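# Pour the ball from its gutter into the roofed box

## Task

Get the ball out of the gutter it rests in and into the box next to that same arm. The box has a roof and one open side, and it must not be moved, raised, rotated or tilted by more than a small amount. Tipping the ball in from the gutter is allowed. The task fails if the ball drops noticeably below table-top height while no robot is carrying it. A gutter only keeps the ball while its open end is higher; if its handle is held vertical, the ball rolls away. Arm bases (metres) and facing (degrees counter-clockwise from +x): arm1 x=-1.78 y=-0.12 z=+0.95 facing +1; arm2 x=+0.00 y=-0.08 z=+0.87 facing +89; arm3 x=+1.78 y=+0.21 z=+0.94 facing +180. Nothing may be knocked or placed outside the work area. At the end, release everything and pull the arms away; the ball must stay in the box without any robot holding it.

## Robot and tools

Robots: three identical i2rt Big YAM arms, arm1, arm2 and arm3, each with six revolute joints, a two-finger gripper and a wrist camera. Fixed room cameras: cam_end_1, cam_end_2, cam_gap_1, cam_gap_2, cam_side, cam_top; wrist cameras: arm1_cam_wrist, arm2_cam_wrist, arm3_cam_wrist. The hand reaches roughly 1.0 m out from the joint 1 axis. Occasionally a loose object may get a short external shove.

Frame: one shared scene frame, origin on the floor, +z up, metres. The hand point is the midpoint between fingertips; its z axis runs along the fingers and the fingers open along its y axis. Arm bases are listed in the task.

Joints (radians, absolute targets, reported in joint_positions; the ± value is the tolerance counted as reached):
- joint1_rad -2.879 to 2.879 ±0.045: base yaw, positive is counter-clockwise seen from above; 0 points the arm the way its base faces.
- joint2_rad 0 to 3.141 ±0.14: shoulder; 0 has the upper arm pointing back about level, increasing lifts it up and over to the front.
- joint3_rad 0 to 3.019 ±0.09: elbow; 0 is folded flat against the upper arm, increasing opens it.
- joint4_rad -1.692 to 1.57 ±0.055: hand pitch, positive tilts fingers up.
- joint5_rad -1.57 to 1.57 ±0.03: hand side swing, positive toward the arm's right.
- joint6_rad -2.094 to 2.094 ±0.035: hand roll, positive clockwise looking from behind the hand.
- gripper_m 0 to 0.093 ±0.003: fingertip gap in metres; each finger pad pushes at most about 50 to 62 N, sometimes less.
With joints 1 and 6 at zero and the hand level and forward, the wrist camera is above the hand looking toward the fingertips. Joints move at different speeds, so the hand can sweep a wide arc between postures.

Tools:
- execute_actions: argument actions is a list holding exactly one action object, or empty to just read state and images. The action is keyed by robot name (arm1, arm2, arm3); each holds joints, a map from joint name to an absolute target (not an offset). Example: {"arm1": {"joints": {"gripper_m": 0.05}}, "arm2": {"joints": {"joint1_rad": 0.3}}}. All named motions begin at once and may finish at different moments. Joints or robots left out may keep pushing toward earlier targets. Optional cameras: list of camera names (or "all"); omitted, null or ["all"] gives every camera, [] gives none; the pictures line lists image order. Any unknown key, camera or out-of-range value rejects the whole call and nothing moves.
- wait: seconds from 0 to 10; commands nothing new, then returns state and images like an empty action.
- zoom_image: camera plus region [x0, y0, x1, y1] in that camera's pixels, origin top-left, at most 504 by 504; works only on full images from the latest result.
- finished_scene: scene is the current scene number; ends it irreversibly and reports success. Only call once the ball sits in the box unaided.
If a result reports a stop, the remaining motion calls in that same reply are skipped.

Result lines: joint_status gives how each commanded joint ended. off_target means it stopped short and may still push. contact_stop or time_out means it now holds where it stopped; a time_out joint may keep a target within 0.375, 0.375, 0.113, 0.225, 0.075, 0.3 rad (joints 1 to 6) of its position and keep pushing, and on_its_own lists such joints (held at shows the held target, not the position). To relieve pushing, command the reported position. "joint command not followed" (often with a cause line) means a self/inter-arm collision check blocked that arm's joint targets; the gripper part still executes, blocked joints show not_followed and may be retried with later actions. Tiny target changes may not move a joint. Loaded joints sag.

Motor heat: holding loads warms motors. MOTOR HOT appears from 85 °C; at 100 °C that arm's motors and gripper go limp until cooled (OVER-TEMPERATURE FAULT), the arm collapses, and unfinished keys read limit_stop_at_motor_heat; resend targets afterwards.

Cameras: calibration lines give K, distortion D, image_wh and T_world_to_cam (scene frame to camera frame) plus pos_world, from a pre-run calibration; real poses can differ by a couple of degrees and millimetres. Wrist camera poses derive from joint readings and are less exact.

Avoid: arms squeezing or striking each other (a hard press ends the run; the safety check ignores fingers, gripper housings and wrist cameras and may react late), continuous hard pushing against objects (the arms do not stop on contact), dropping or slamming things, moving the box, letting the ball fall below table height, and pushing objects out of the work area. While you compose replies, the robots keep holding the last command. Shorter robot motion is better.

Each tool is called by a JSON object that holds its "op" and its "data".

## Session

{"op": "execute_actions", "data": {"actions": []}}

Scene clock: 0.00 s.
arm1.joint_positions: joint1_rad=-0.520 joint2_rad=+0.516 joint3_rad=+1.574 joint4_rad=-1.309 joint5_rad=-0.138 joint6_rad=+0.287 gripper_m=+0.094
arm1.joint_status: not commanded
arm1.hand: x=-1.6318 y=-0.1687 z=+1.5948 quat_wxyz=(-0.612, -0.261, -0.747, +0.014) (m; scene frame)
arm2.joint_positions: joint1_rad=+0.514 joint2_rad=+0.480 joint3_rad=+1.378 joint4_rad=-1.486 joint5_rad=-0.235 joint6_rad=-0.435 gripper_m=+0.094
arm2.joint_status: not commanded
arm2.hand: x=-0.1154 y=+0.0399 z=+1.4008 quat_wxyz=(-0.247, +0.851, -0.218, -0.409) (m; scene frame)
arm3.joint_positions: joint1_rad=-0.229 joint2_rad=+0.505 joint3_rad=+1.430 joint4_rad=-1.214 joint5_rad=-0.019 joint6_rad=-0.477 gripper_m=+0.094
arm3.joint_status: not commanded
arm3.hand: x=+1.5940 y=+0.2558 z=+1.5427 quat_wxyz=(-0.201, +0.796, +0.102, -0.562) (m; scene frame)
pictures: arm1_cam_wrist, arm2_cam_wrist, arm3_cam_wrist, cam_end_1, cam_end_2, cam_gap_1, cam_gap_2, cam_side, cam_top
camera_calibration (this result's frames):
arm1_cam_wrist: T_world_to_cam=[[-0.411488, -0.86056, -0.300189, -0.339242], [-0.620384, 0.50575, -0.59945, 0.0360566], [0.667684, -0.0604345, -0.741988, 2.38432], [0, 0, 0, 1]] pos_world=[-1.7092, -0.166079, 1.68891]
arm2_cam_wrist: T_world_to_cam=[[0.569163, 0.782914, 0.251196, -0.315908], [0.809756, -0.480729, -0.336445, 0.59193], [-0.142651, 0.394899, -0.907582, 1.36391], [0, 0, 0, 1]] pos_world=[-0.104953, -0.00672214, 1.51637]
arm3_cam_wrist: T_world_to_cam=[[0.0754937, 0.89672, 0.436113, -1.02159], [0.832984, 0.1837, -0.521912, -0.56896], [-0.548123, 0.402676, -0.733085, 2.02436], [0, 0, 0, 1]] pos_world=[1.66065, 0.205438, 1.63261]
Images, in order (width x height): arm1_cam_wrist 616x616, arm2_cam_wrist 616x616, arm3_cam_wrist 616x616, cam_end_1 504x504, cam_end_2 504x504, cam_gap_1 504x504, cam_gap_2 504x504, cam_side 504x504, cam_top 504x504.

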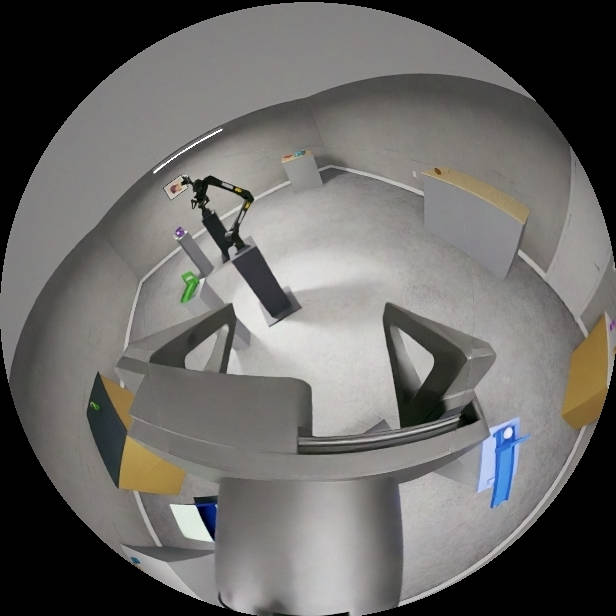

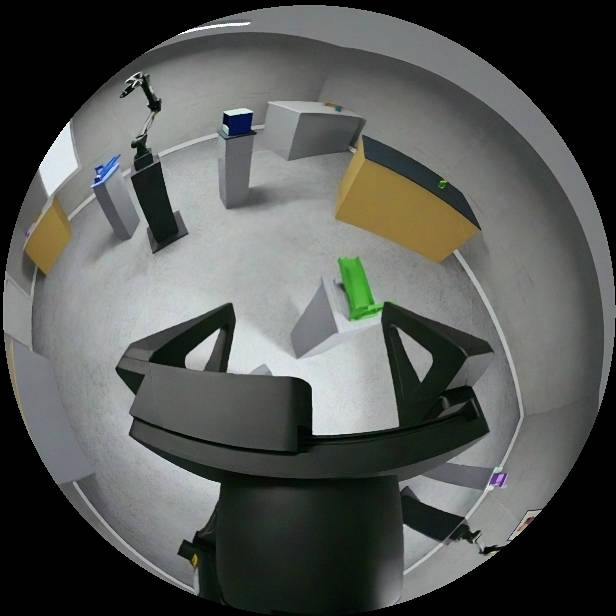

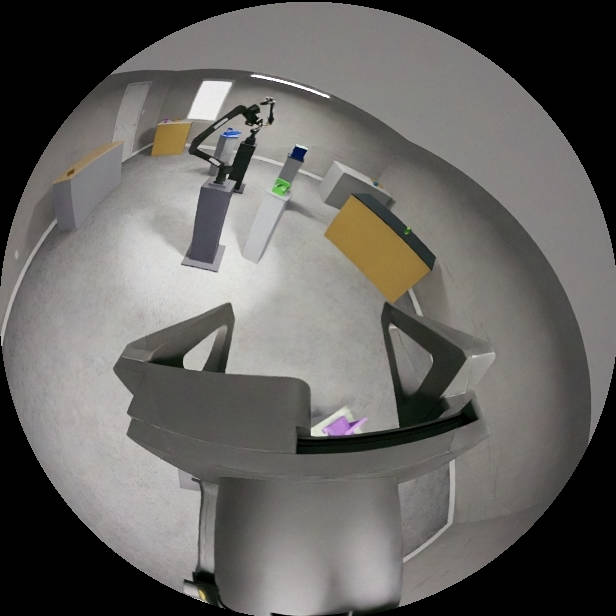

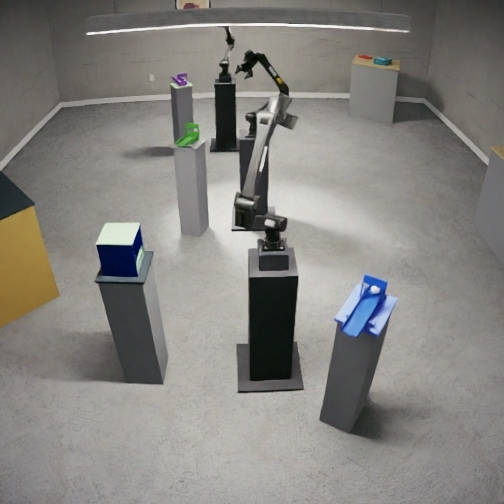

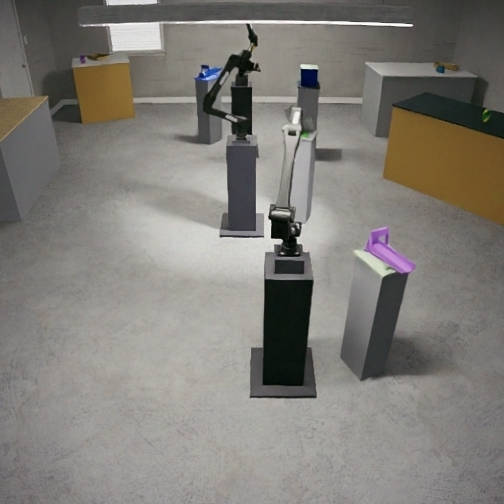

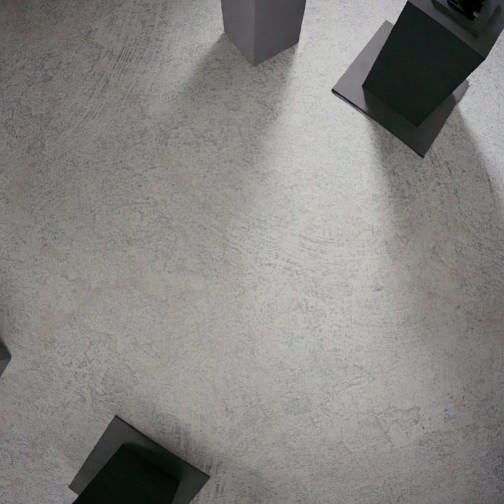

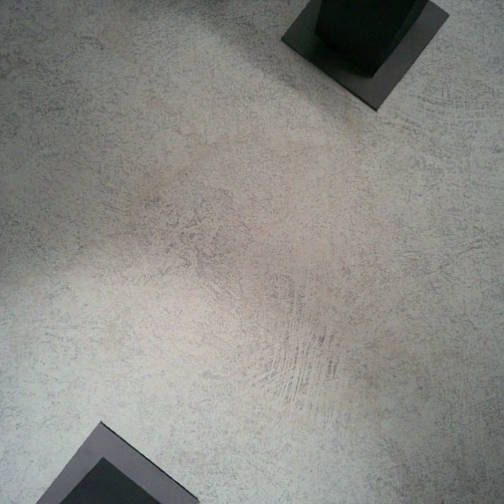

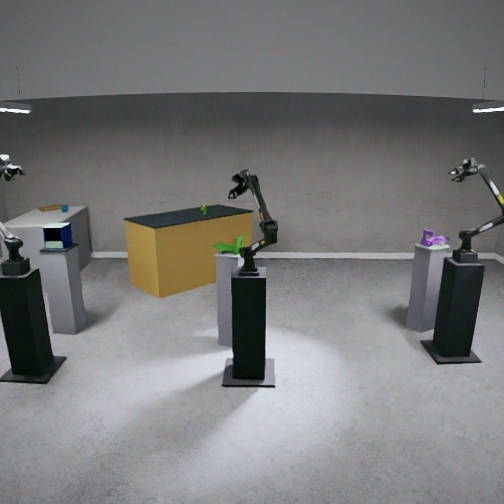

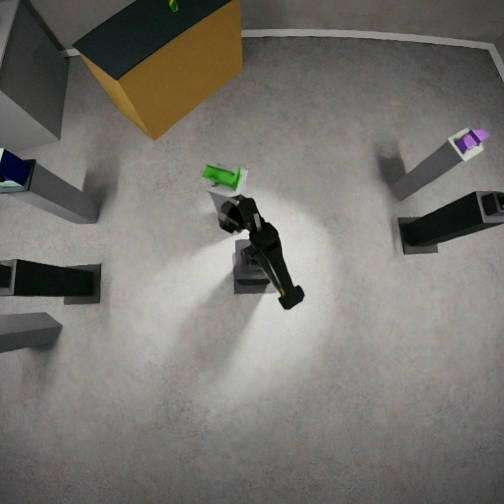

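{"op": "zoom_image", "data": {"camera": "cam_end_1", "region": [310, 250, 430, 360]}}

{"op": "zoom_image", "data": {"camera": "cam_end_1", "region": [70, 200, 190, 310]}}

{"op": "zoom_image", "data": {"camera": "cam_side", "region": [0, 190, 120, 290]}}

{"op": "zoom_image", "data": {"camera": "arm1_cam_wrist", "region": [450, 390, 570, 530]}}

Region (310, 250, 430, 360) of cam_end_1's 504x504 image, scaled by 4.200, with more detail than that image has; it fills the top 462 rows of this view, and the rest is white.

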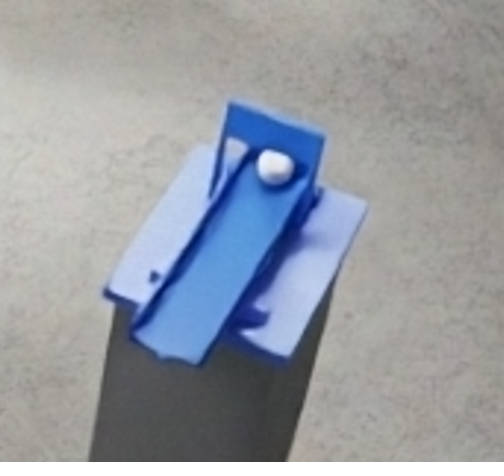

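Region (70, 200, 190, 310) of cam_end_1's 504x504 image, scaled by 4.200, with more detail than that image has; it fills the top 462 rows of this view, and the rest is white.

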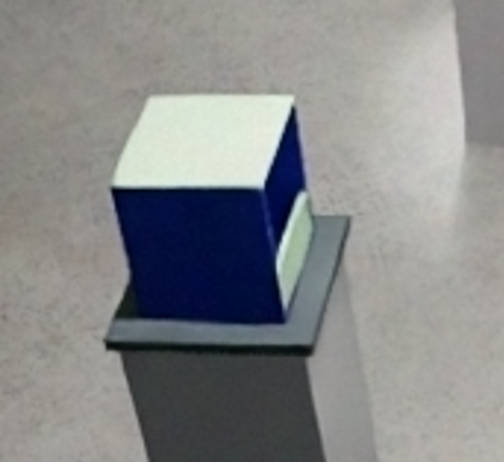

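Region (0, 190, 120, 290) of cam_side's 504x504 image, scaled by 4.200, with more detail than that image has.

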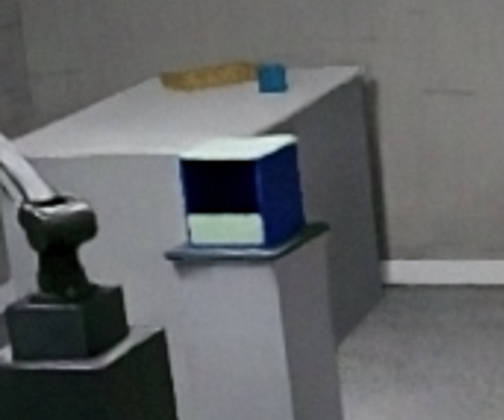

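Region (450, 390, 570, 530) of arm1_cam_wrist's 616x616 image, scaled by 3.600, with more detail than that image has; it fills the left 432 columns of this view, and the rest is white.

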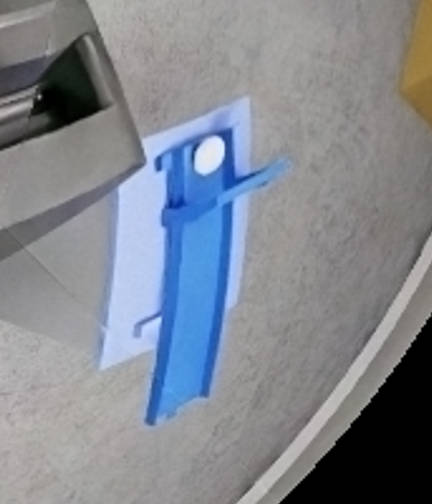

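{"op": "execute_actions", "data": {"actions": [{"arm1":{"joints":{"joint1_rad":-2.194,"joint2_rad":1.93,"joint3_rad":1.90,"joint4_rad":-1.48,"joint5_rad":0.164,"joint6_rad":-0.04,"gripper_m":0.075}}}], "cameras": ["arm1_cam_wrist","cam_end_1"]}}

Scene clock: 122.13 s.
arm1.joint_positions: joint1_rad=-2.187 joint2_rad=+1.939 joint3_rad=+1.874 joint4_rad=-1.470 joint5_rad=+0.165 joint6_rad=-0.024 gripper_m=+0.075
arm1.joint_status: all done
arm1.hand: x=-2.1455 y=-0.6097 z=+1.1444 quat_wxyz=(+0.064, -0.875, -0.475, +0.058) (m; scene frame)
arm2.joint_positions: joint1_rad=+0.514 joint2_rad=+0.480 joint3_rad=+1.378 joint4_rad=-1.486 joint5_rad=-0.235 joint6_rad=-0.435 gripper_m=+0.094
arm2.joint_status: not commanded
arm2.hand: x=-0.1154 y=+0.0399 z=+1.4008 quat_wxyz=(-0.247, +0.851, -0.218, -0.409) (m; scene frame)
arm3.joint_positions: joint1_rad=-0.229 joint2_rad=+0.505 joint3_rad=+1.430 joint4_rad=-1.214 joint5_rad=-0.019 joint6_rad=-0.477 gripper_m=+0.094
arm3.joint_status: not commanded
arm3.hand: x=+1.5940 y=+0.2558 z=+1.5427 quat_wxyz=(-0.201, +0.796, +0.102, -0.562) (m; scene frame)
pictures: arm1_cam_wrist, cam_end_1
camera_calibration (this result's frames):
arm1_cam_wrist: T_world_to_cam=[[-0.822148, 0.542488, 0.172568, -1.63195], [0.53947, 0.645646, 0.540474, 0.939607], [0.181783, 0.537445, -0.823473, 1.78177], [0, 0, 0, 1]] pos_world=[-2.17249, -0.678944, 1.24103]
Images, in order (width x height): arm1_cam_wrist 616x616, cam_end_1 504x504.

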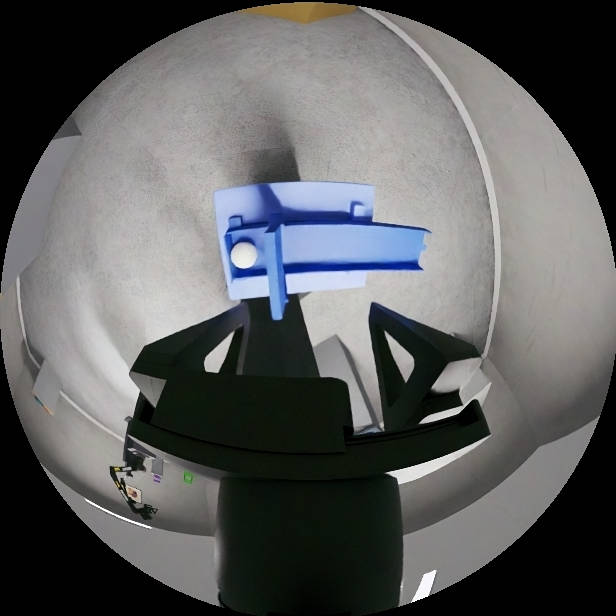

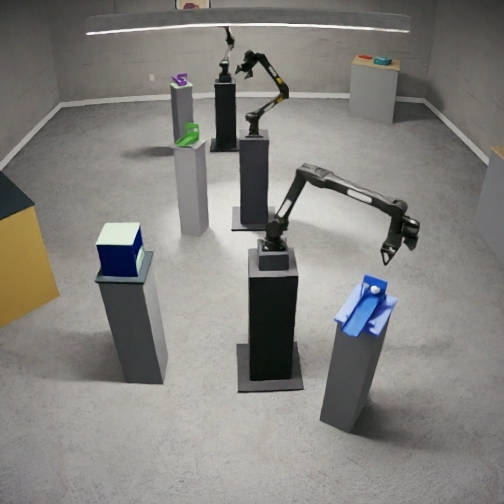

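{"op": "zoom_image", "data": {"camera": "arm1_cam_wrist", "region": [200, 170, 450, 330]}}

Region (200, 170, 450, 330) of arm1_cam_wrist's 616x616 image, scaled by 2.016, with more detail than that image has; it fills the top 323 rows of this view, and the rest is white.

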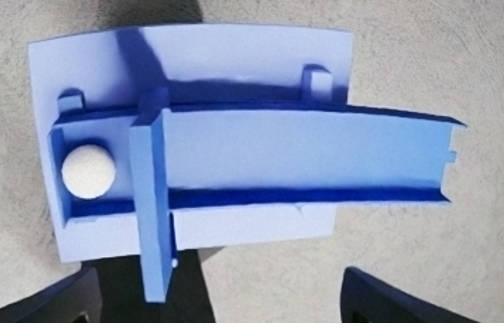

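{"op": "execute_actions", "data": {"actions": [{"arm1":{"joints":{"joint2_rad":1.945,"joint3_rad":1.585,"joint4_rad":-1.2}}}], "cameras": ["arm1_cam_wrist","cam_end_1"]}}

{"op": "zoom_image", "data": {"camera": "arm1_cam_wrist", "region": [180, 170, 450, 400]}}

Scene clock: 197.33 s.
arm1.joint_positions: joint1_rad=-2.187 joint2_rad=+1.939 joint3_rad=+1.580 joint4_rad=-1.211 joint5_rad=+0.165 joint6_rad=-0.024 gripper_m=+0.075
arm1.joint_status: all done
arm1.hand: x=-2.1285 y=-0.5841 z=+1.0348 quat_wxyz=(+0.072, -0.875, -0.477, +0.043) (m; scene frame)
arm2.joint_positions: joint1_rad=+0.514 joint2_rad=+0.480 joint3_rad=+1.378 joint4_rad=-1.486 joint5_rad=-0.235 joint6_rad=-0.435 gripper_m=+0.094
arm2.joint_status: not commanded
arm2.hand: x=-0.1154 y=+0.0399 z=+1.4008 quat_wxyz=(-0.247, +0.851, -0.218, -0.409) (m; scene frame)
arm3.joint_positions: joint1_rad=-0.229 joint2_rad=+0.505 joint3_rad=+1.430 joint4_rad=-1.214 joint5_rad=-0.019 joint6_rad=-0.477 gripper_m=+0.094
arm3.joint_status: not commanded
arm3.hand: x=+1.5940 y=+0.2558 z=+1.5427 quat_wxyz=(-0.201, +0.796, +0.102, -0.562) (m; scene frame)
pictures: arm1_cam_wrist, cam_end_1
camera_calibration (this result's frames):
arm1_cam_wrist: T_world_to_cam=[[-0.825417, 0.537675, 0.172025, -1.62216], [0.528837, 0.629835, 0.568893, 0.911833], [0.197532, 0.560547, -0.804219, 1.70173], [0, 0, 0, 1]] pos_world=[-2.15731, -0.656011, 1.12888]
Images, in order (width x height): arm1_cam_wrist 616x616, cam_end_1 504x504.

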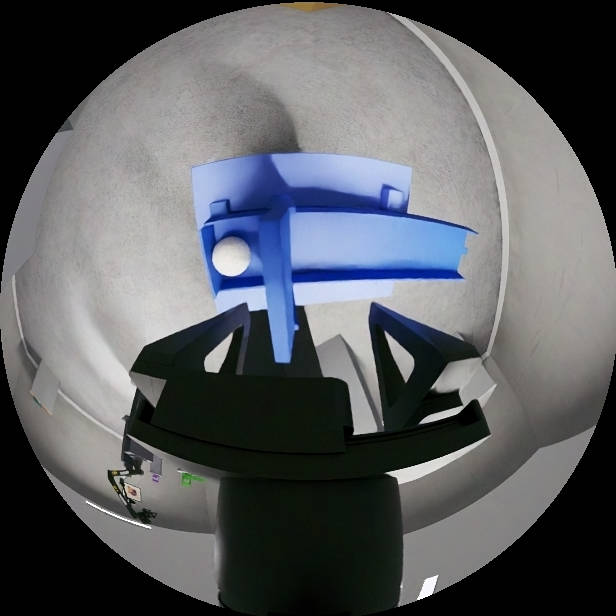

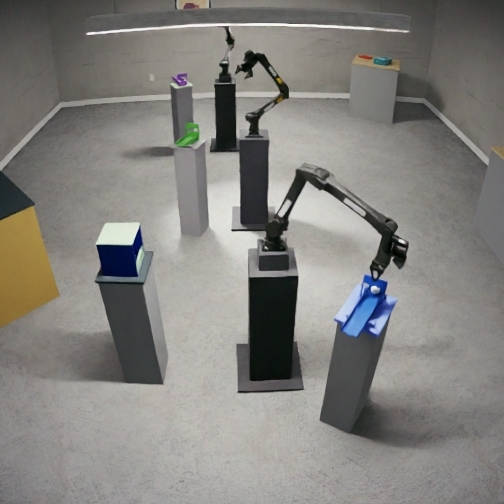

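Region (180, 170, 450, 400) of arm1_cam_wrist's 616x616 image, scaled by 1.867, with more detail than that image has; it fills the top 429 rows of this view, and the rest is white.

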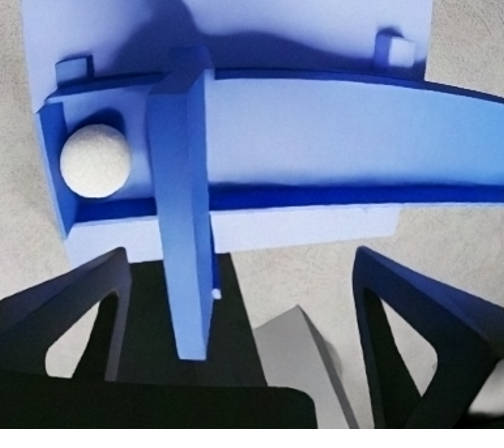

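{"op": "execute_actions", "data": {"actions": [{"arm1":{"joints":{"joint1_rad":-2.168,"joint2_rad":2.012,"joint3_rad":1.495,"joint4_rad":-1.05}}}], "cameras": ["arm1_cam_wrist","cam_end_1"]}}

{"op": "zoom_image", "data": {"camera": "arm1_cam_wrist", "region": [180, 170, 450, 400]}}

{"op": "zoom_image", "data": {"camera": "cam_end_1", "region": [310, 220, 430, 350]}}

Scene clock: 228.67 s.
arm1.joint_positions: joint1_rad=-2.173 joint2_rad=+2.002 joint3_rad=+1.489 joint4_rad=-1.061 joint5_rad=+0.165 joint6_rad=-0.024 gripper_m=+0.075
arm1.joint_status: all done
arm1.hand: x=-2.1192 y=-0.5849 z=+0.9680 quat_wxyz=(+0.073, -0.871, -0.483, +0.042) (m; scene frame)
arm2.joint_positions: joint1_rad=+0.514 joint2_rad=+0.480 joint3_rad=+1.378 joint4_rad=-1.486 joint5_rad=-0.235 joint6_rad=-0.435 gripper_m=+0.094
arm2.joint_status: not commanded
arm2.hand: x=-0.1154 y=+0.0399 z=+1.4008 quat_wxyz=(-0.247, +0.851, -0.218, -0.409) (m; scene frame)
arm3.joint_positions: joint1_rad=-0.229 joint2_rad=+0.505 joint3_rad=+1.430 joint4_rad=-1.214 joint5_rad=-0.019 joint6_rad=-0.477 gripper_m=+0.094
arm3.joint_status: not commanded
arm3.hand: x=+1.5940 y=+0.2558 z=+1.5427 quat_wxyz=(-0.201, +0.796, +0.102, -0.562) (m; scene frame)
pictures: arm1_cam_wrist, cam_end_1
camera_calibration (this result's frames):
arm1_cam_wrist: T_world_to_cam=[[-0.833497, 0.525042, 0.172088, -1.62715], [0.5184, 0.635362, 0.572344, 0.92326], [0.191166, 0.566257, -0.801753, 1.63411], [0, 0, 0, 1]] pos_world=[-2.14723, -0.657611, 1.06175]
Images, in order (width x height): arm1_cam_wrist 616x616, cam_end_1 504x504.

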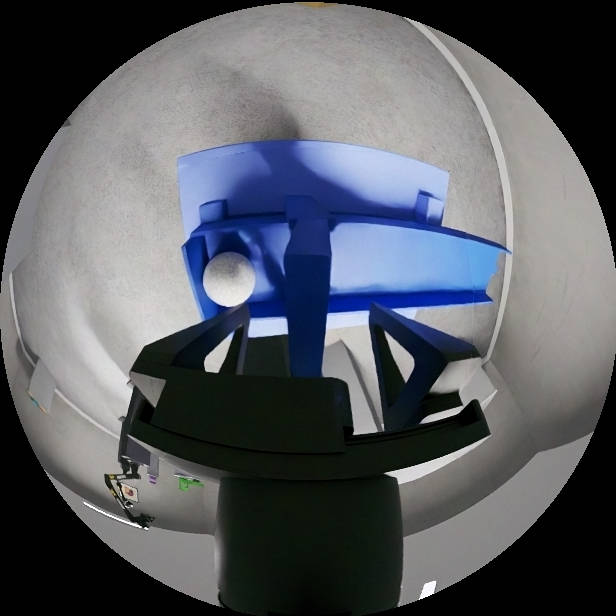

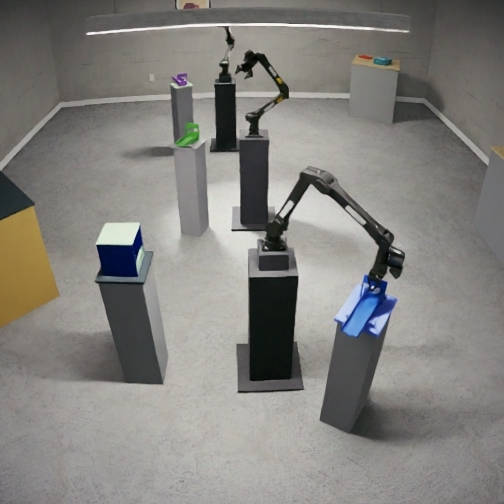

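Region (180, 170, 450, 400) of arm1_cam_wrist's 616x616 image, scaled by 1.867, with more detail than that image has; it fills the top 429 rows of this view, and the rest is white.

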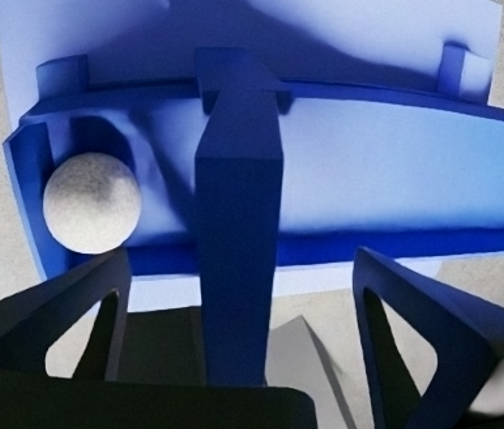

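Region (310, 220, 430, 350) of cam_end_1's 504x504 image, scaled by 3.877, with more detail than that image has; it fills the left 465 columns of this view, and the rest is white.

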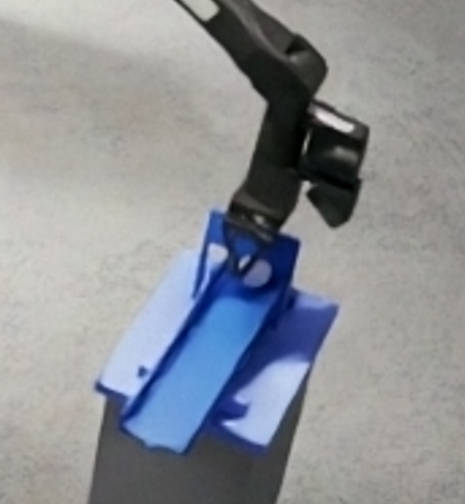

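{"op": "execute_actions", "data": {"actions": [{"arm1":{"joints":{"gripper_m":0.0}}}], "cameras": ["arm1_cam_wrist","cam_end_1"]}}

Scene clock: 236.33 s.
arm1.joint_positions: joint1_rad=-2.172 joint2_rad=+2.002 joint3_rad=+1.489 joint4_rad=-1.059 joint5_rad=+0.170 joint6_rad=-0.024 gripper_m=+0.011
arm1.joint_status: gripper_m off_target (ended at +0.011, target +0.000)
arm1.hand: x=-2.1199 y=-0.5849 z=+0.9682 quat_wxyz=(+0.075, -0.871, -0.483, +0.044) (m; scene frame)
arm2.joint_positions: joint1_rad=+0.514 joint2_rad=+0.480 joint3_rad=+1.378 joint4_rad=-1.486 joint5_rad=-0.235 joint6_rad=-0.435 gripper_m=+0.094
arm2.joint_status: not commanded
arm2.hand: x=-0.1154 y=+0.0399 z=+1.4008 quat_wxyz=(-0.247, +0.851, -0.218, -0.409) (m; scene frame)
arm3.joint_positions: joint1_rad=-0.229 joint2_rad=+0.505 joint3_rad=+1.430 joint4_rad=-1.214 joint5_rad=-0.019 joint6_rad=-0.477 gripper_m=+0.094
arm3.joint_status: not commanded
arm3.hand: x=+1.5940 y=+0.2558 z=+1.5427 quat_wxyz=(-0.201, +0.796, +0.102, -0.562) (m; scene frame)
pictures: arm1_cam_wrist, cam_end_1
camera_calibration (this result's frames):
arm1_cam_wrist: T_world_to_cam=[[-0.83281, 0.524497, 0.177003, -1.63142], [0.521026, 0.634713, 0.570676, 0.930344], [0.186972, 0.567488, -0.801872, 1.6263], [0, 0, 0, 1]] pos_world=[-2.14747, -0.657735, 1.06193]
Images, in order (width x height): arm1_cam_wrist 616x616, cam_end_1 504x504.

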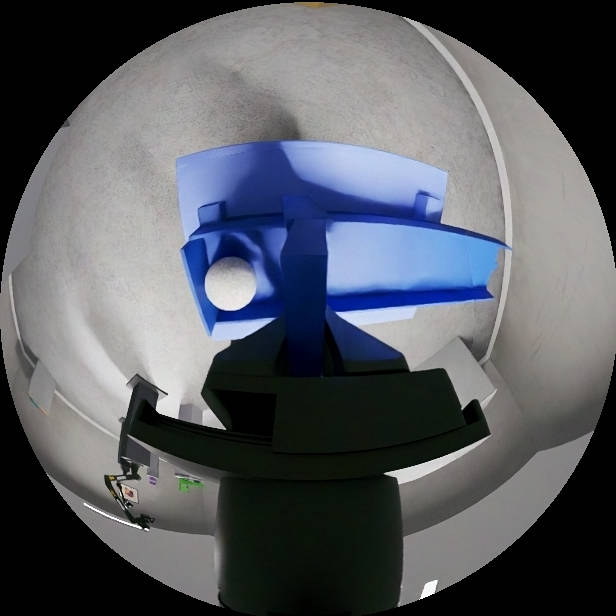

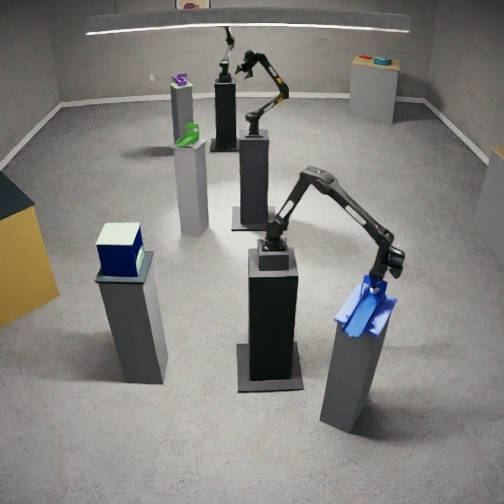

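{"op": "execute_actions", "data": {"actions": [{"arm1":{"joints":{"joint2_rad":1.84}}}], "cameras": ["arm1_cam_wrist","cam_end_1"]}}

Scene clock: 292.47 s.
arm1.joint_positions: joint1_rad=-2.172 joint2_rad=+1.853 joint3_rad=+1.478 joint4_rad=-1.059 joint5_rad=+0.161 joint6_rad=-0.025 gripper_m=+0.011
arm1.joint_status: all done
arm1.hand: x=-2.1217 y=-0.5912 z=+1.0472 quat_wxyz=(+0.039, -0.872, -0.478, +0.103) (m; scene frame)
arm2.joint_positions: joint1_rad=+0.514 joint2_rad=+0.480 joint3_rad=+1.378 joint4_rad=-1.486 joint5_rad=-0.235 joint6_rad=-0.435 gripper_m=+0.094
arm2.joint_status: not commanded
arm2.hand: x=-0.1154 y=+0.0399 z=+1.4008 quat_wxyz=(-0.247, +0.851, -0.218, -0.409) (m; scene frame)
arm3.joint_positions: joint1_rad=-0.229 joint2_rad=+0.505 joint3_rad=+1.430 joint4_rad=-1.214 joint5_rad=-0.019 joint6_rad=-0.477 gripper_m=+0.094
arm3.joint_status: not commanded
arm3.hand: x=+1.5940 y=+0.2558 z=+1.5427 quat_wxyz=(-0.201, +0.796, +0.102, -0.562) (m; scene frame)
pictures: arm1_cam_wrist, cam_end_1
camera_calibration (this result's frames):
arm1_cam_wrist: T_world_to_cam=[[-0.822164, 0.543532, 0.169175, -1.60149], [0.554588, 0.69778, 0.45336, 1.12153], [0.128369, 0.466559, -0.875125, 1.58624], [0, 0, 0, 1]] pos_world=[-2.1423, -0.652192, 1.15063]
Images, in order (width x height): arm1_cam_wrist 616x616, cam_end_1 504x504.

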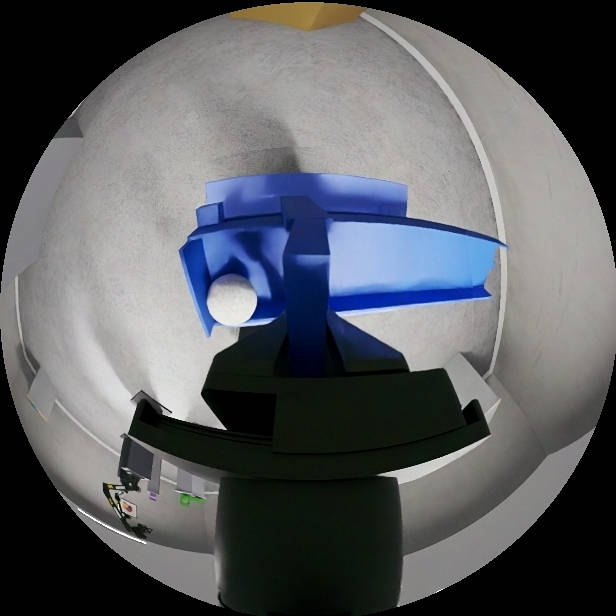

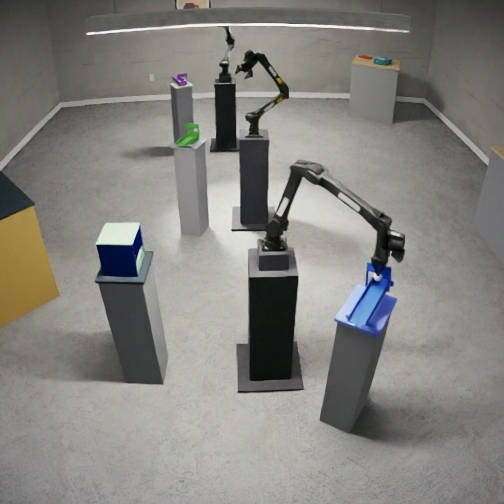

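{"op": "execute_actions", "data": {"actions": [{"arm1":{"joints":{"joint2_rad":1.70,"joint3_rad":1.50,"joint5_rad":0.32,"joint6_rad":-0.45}}}], "cameras": ["arm1_cam_wrist","cam_end_1"]}}

Scene clock: 300.43 s.
arm1.joint_positions: joint1_rad=-2.172 joint2_rad=+1.711 joint3_rad=+1.478 joint4_rad=-1.059 joint5_rad=+0.314 joint6_rad=-0.433 gripper_m=+0.011
arm1.joint_status: all done
arm1.hand: x=-2.1411 y=-0.5748 z=+1.1328 quat_wxyz=(+0.111, -0.755, -0.621, +0.180) (m; scene frame)
arm2.joint_positions: joint1_rad=+0.514 joint2_rad=+0.480 joint3_rad=+1.378 joint4_rad=-1.486 joint5_rad=-0.235 joint6_rad=-0.435 gripper_m=+0.094
arm2.joint_status: not commanded
arm2.hand: x=-0.1154 y=+0.0399 z=+1.4008 quat_wxyz=(-0.247, +0.851, -0.218, -0.409) (m; scene frame)
arm3.joint_positions: joint1_rad=-0.229 joint2_rad=+0.505 joint3_rad=+1.430 joint4_rad=-1.214 joint5_rad=-0.019 joint6_rad=-0.477 gripper_m=+0.094
arm3.joint_status: not commanded
arm3.hand: x=+1.5940 y=+0.2558 z=+1.5427 quat_wxyz=(-0.201, +0.796, +0.102, -0.562) (m; scene frame)
pictures: arm1_cam_wrist, cam_end_1
camera_calibration (this result's frames):
arm1_cam_wrist: T_world_to_cam=[[-0.895111, 0.207516, 0.394605, -2.24562], [0.376953, 0.824882, 0.421278, 0.811097], [-0.238081, 0.525838, -0.816585, 0.839199], [0, 0, 0, 1]] pos_world=[-2.11603, -0.64434, 1.22971]
Images, in order (width x height): arm1_cam_wrist 616x616, cam_end_1 504x504.

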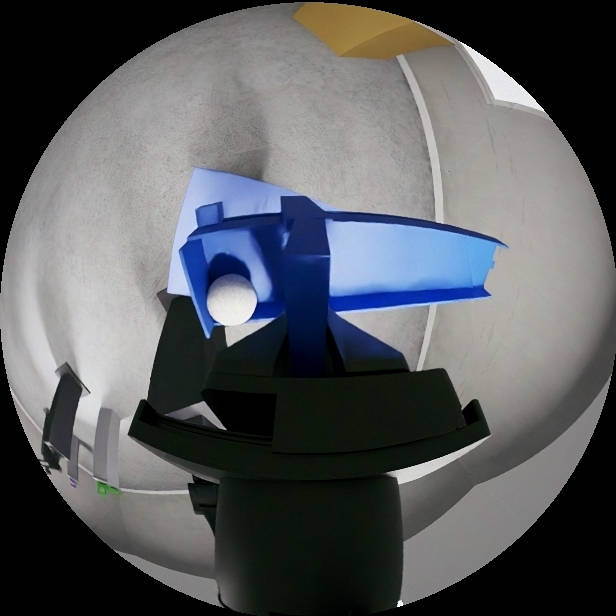

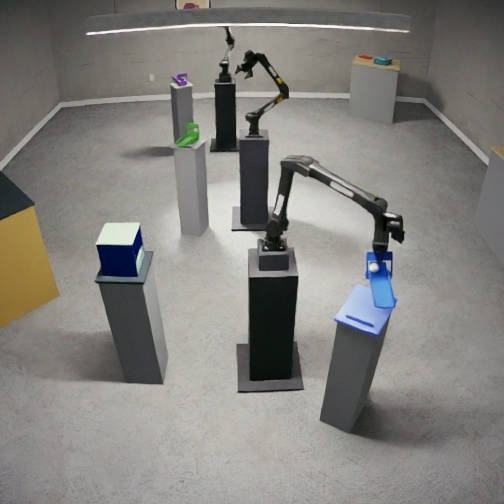

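{"op": "execute_actions", "data": {"actions": [{"arm1":{"joints":{"joint1_rad":1.15,"joint2_rad":0.925,"joint3_rad":0.67,"joint4_rad":-0.99,"joint6_rad":-1.571}}}], "cameras": ["arm1_cam_wrist","cam_end_1","cam_side"]}}

Scene clock: 327.60 s.
arm1.joint_positions: joint1_rad=+1.149 joint2_rad=+0.953 joint3_rad=+0.655 joint4_rad=-0.995 joint5_rad=+0.314 joint6_rad=-1.558 gripper_m=+0.011
arm1.joint_status: all done
arm1.hand: x=-1.6170 y=+0.1235 z=+1.0822 quat_wxyz=(-0.100, +0.954, -0.222, +0.175) (m; scene frame)
arm2.joint_positions: joint1_rad=+0.514 joint2_rad=+0.480 joint3_rad=+1.378 joint4_rad=-1.486 joint5_rad=-0.235 joint6_rad=-0.435 gripper_m=+0.094
arm2.joint_status: not commanded
arm2.hand: x=-0.1154 y=+0.0399 z=+1.4008 quat_wxyz=(-0.247, +0.851, -0.218, -0.409) (m; scene frame)
arm3.joint_positions: joint1_rad=-0.229 joint2_rad=+0.505 joint3_rad=+1.430 joint4_rad=-1.214 joint5_rad=-0.019 joint6_rad=-0.477 gripper_m=+0.094
arm3.joint_status: not commanded
arm3.hand: x=+1.5940 y=+0.2558 z=+1.5427 quat_wxyz=(-0.201, +0.796, +0.102, -0.562) (m; scene frame)
pictures: arm1_cam_wrist, cam_end_1, cam_side
camera_calibration (this result's frames):
arm1_cam_wrist: T_world_to_cam=[[0.390444, 0.878985, 0.27375, 0.225254], [0.458358, -0.443478, 0.770218, -0.0305896], [0.798412, -0.175252, -0.576043, 2.05773], [0, 0, 0, 1]] pos_world=[-1.71684, 0.14906, 1.14724]
Images, in order (width x height): arm1_cam_wrist 616x616, cam_end_1 504x504, cam_side 504x504.

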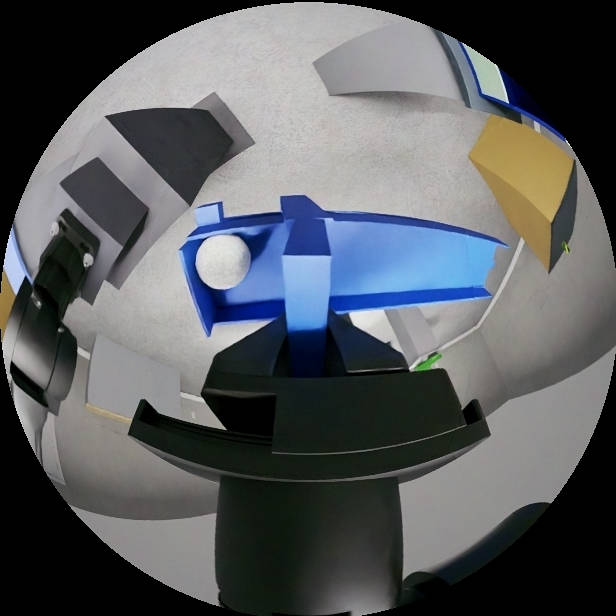

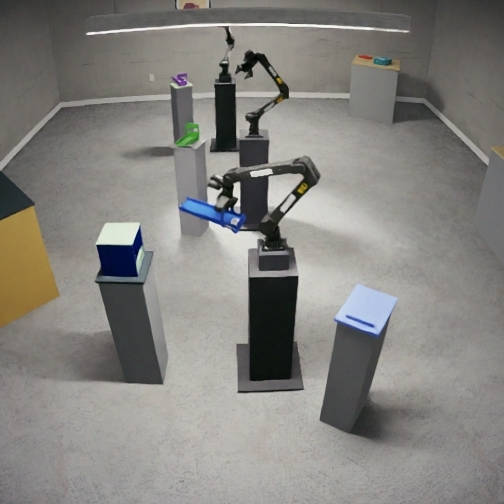

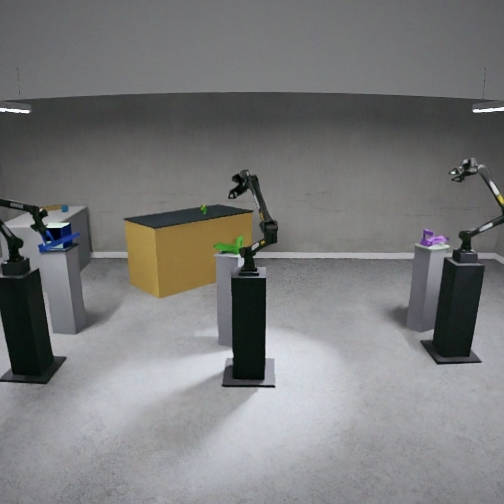

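{"op": "execute_actions", "data": {"actions": [{"arm1":{"joints":{"joint1_rad":1.35,"joint5_rad":0.0}}}], "cameras": ["arm1_cam_wrist","cam_end_1","cam_side"]}}

{"op": "zoom_image", "data": {"camera": "arm1_cam_wrist", "region": [330, 100, 616, 380]}}

{"op": "zoom_image", "data": {"camera": "cam_end_1", "region": [80, 140, 330, 320]}}

Scene clock: 336.57 s.
arm1.joint_positions: joint1_rad=+1.355 joint2_rad=+0.953 joint3_rad=+0.655 joint4_rad=-0.995 joint5_rad=+0.002 joint6_rad=-1.560 gripper_m=+0.011
arm1.joint_status: all done
arm1.hand: x=-1.7216 y=+0.1638 z=+1.0748 quat_wxyz=(-0.134, +0.986, -0.103, +0.010) (m; scene frame)
arm2.joint_positions: joint1_rad=+0.514 joint2_rad=+0.480 joint3_rad=+1.378 joint4_rad=-1.486 joint5_rad=-0.235 joint6_rad=-0.435 gripper_m=+0.094
arm2.joint_status: not commanded
arm2.hand: x=-0.1154 y=+0.0399 z=+1.4008 quat_wxyz=(-0.247, +0.851, -0.218, -0.409) (m; scene frame)
arm3.joint_positions: joint1_rad=-0.229 joint2_rad=+0.505 joint3_rad=+1.430 joint4_rad=-1.214 joint5_rad=-0.019 joint6_rad=-0.477 gripper_m=+0.094
arm3.joint_status: not commanded
arm3.hand: x=+1.5940 y=+0.2558 z=+1.5427 quat_wxyz=(-0.201, +0.796, +0.102, -0.562) (m; scene frame)
pictures: arm1_cam_wrist, cam_end_1, cam_side
camera_calibration (this result's frames):
arm1_cam_wrist: T_world_to_cam=[[0.203688, 0.940927, 0.270494, -0.09555], [0.765474, -0.325307, 0.55518, 0.781482], [0.610378, 0.0939724, -0.786517, 2.00242], [0, 0, 0, 1]] pos_world=[-1.80097, 0.155956, 1.16692]
Images, in order (width x height): arm1_cam_wrist 616x616, cam_end_1 504x504, cam_side 504x504.

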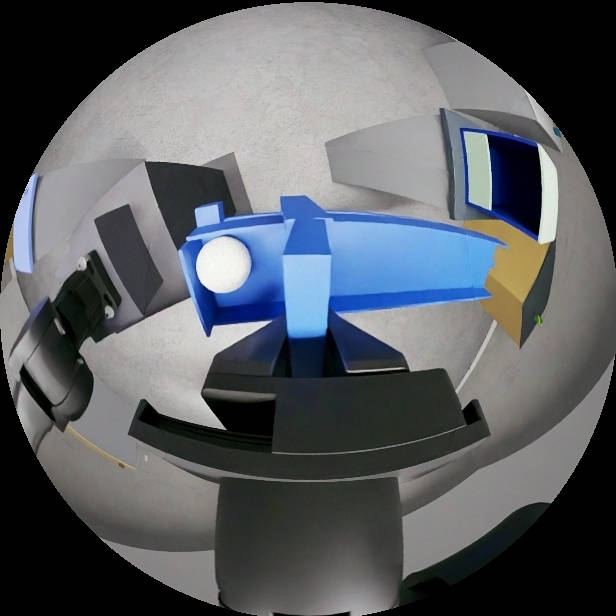

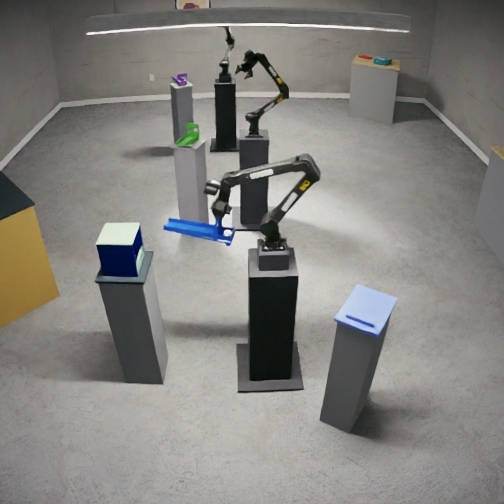

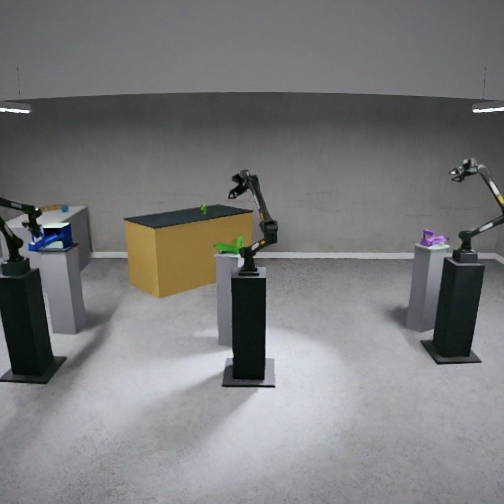

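Region (330, 100, 616, 380) of arm1_cam_wrist's 616x616 image, scaled by 1.762, with more detail than that image has; it fills the top 493 rows of this view, and the rest is white.

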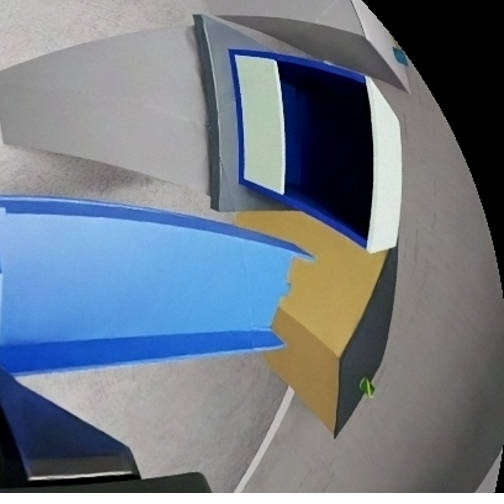

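Region (80, 140, 330, 320) of cam_end_1's 504x504 image, scaled by 2.016, with more detail than that image has; it fills the top 363 rows of this view, and the rest is white.

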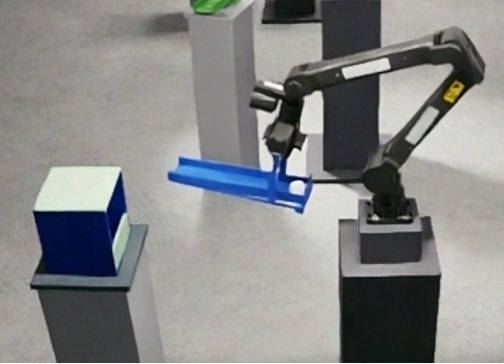

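{"op": "execute_actions", "data": {"actions": [{"arm1":{"joints":{"joint1_rad":1.612,"joint2_rad":1.06,"joint4_rad":-0.87}}}], "cameras": ["arm1_cam_wrist","cam_end_1","cam_side"]}}

{"op": "zoom_image", "data": {"camera": "arm1_cam_wrist", "region": [330, 100, 616, 380]}}

{"op": "zoom_image", "data": {"camera": "cam_end_1", "region": [80, 140, 330, 320]}}

Scene clock: 421.07 s.
arm1.joint_positions: joint1_rad=+1.615 joint2_rad=+1.065 joint3_rad=+0.655 joint4_rad=-0.888 joint5_rad=-0.001 joint6_rad=-1.560 gripper_m=+0.011
arm1.joint_status: all done
arm1.hand: x=-1.7992 y=+0.1928 z=+1.0507 quat_wxyz=(-0.132, +0.991, +0.026, -0.010) (m; scene frame)
arm2.joint_positions: joint1_rad=+0.514 joint2_rad=+0.480 joint3_rad=+1.378 joint4_rad=-1.486 joint5_rad=-0.235 joint6_rad=-0.435 gripper_m=+0.094
arm2.joint_status: not commanded
arm2.hand: x=-0.1154 y=+0.0399 z=+1.4008 quat_wxyz=(-0.247, +0.851, -0.218, -0.409) (m; scene frame)
arm3.joint_positions: joint1_rad=-0.229 joint2_rad=+0.505 joint3_rad=+1.430 joint4_rad=-1.214 joint5_rad=-0.019 joint6_rad=-0.477 gripper_m=+0.094
arm3.joint_status: not commanded
arm3.hand: x=+1.5940 y=+0.2558 z=+1.5427 quat_wxyz=(-0.201, +0.796, +0.102, -0.562) (m; scene frame)
pictures: arm1_cam_wrist, cam_end_1, cam_side
camera_calibration (this result's frames):
arm1_cam_wrist: T_world_to_cam=[[-0.0451431, 0.962591, 0.267172, -0.54886], [0.826297, -0.114323, 0.551511, 0.936251], [0.561423, 0.24566, -0.790225, 1.91466], [0, 0, 0, 1]] pos_world=[-1.87333, 0.165007, 1.1433]
Images, in order (width x height): arm1_cam_wrist 616x616, cam_end_1 504x504, cam_side 504x504.

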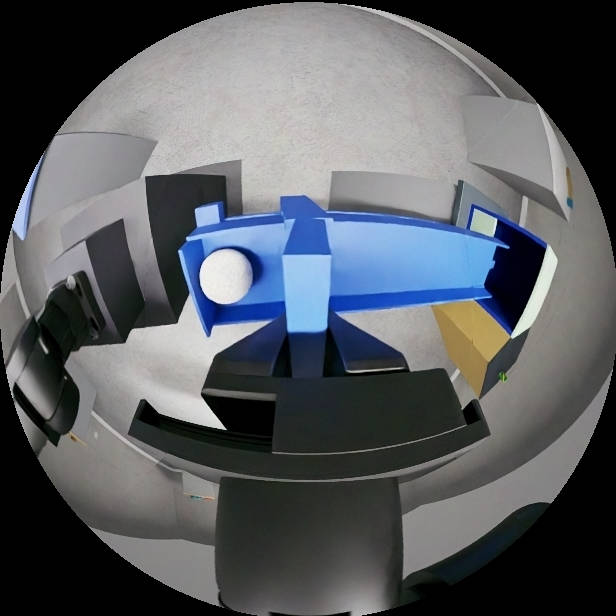

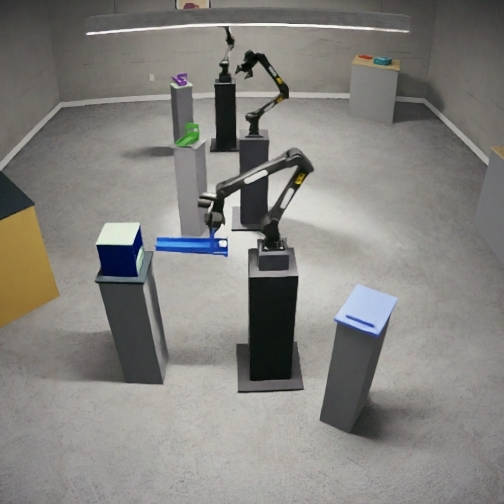

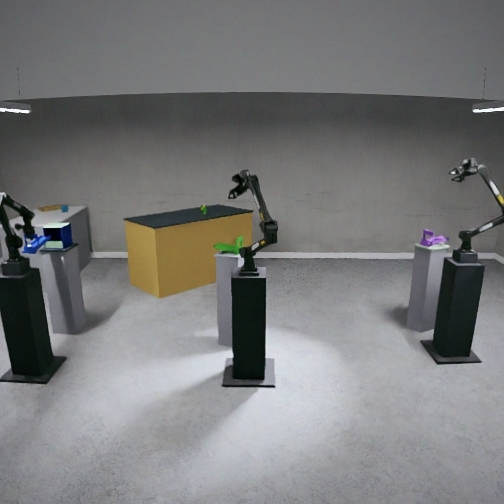

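Region (330, 100, 616, 380) of arm1_cam_wrist's 616x616 image, scaled by 1.762, with more detail than that image has; it fills the top 493 rows of this view, and the rest is white.

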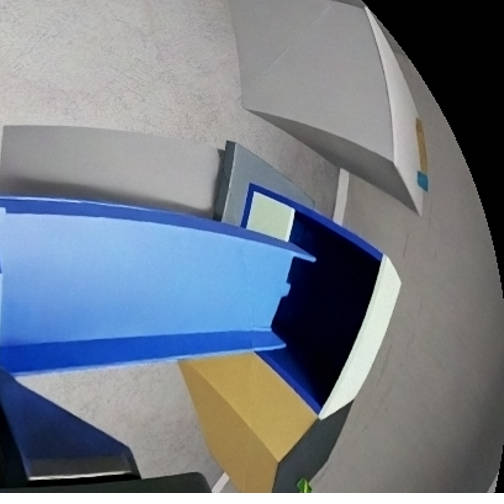

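Region (80, 140, 330, 320) of cam_end_1's 504x504 image, scaled by 2.016, with more detail than that image has; it fills the top 363 rows of this view, and the rest is white.

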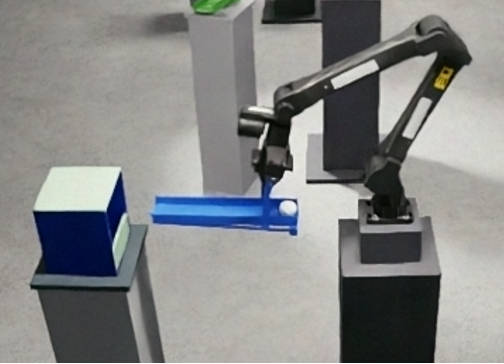

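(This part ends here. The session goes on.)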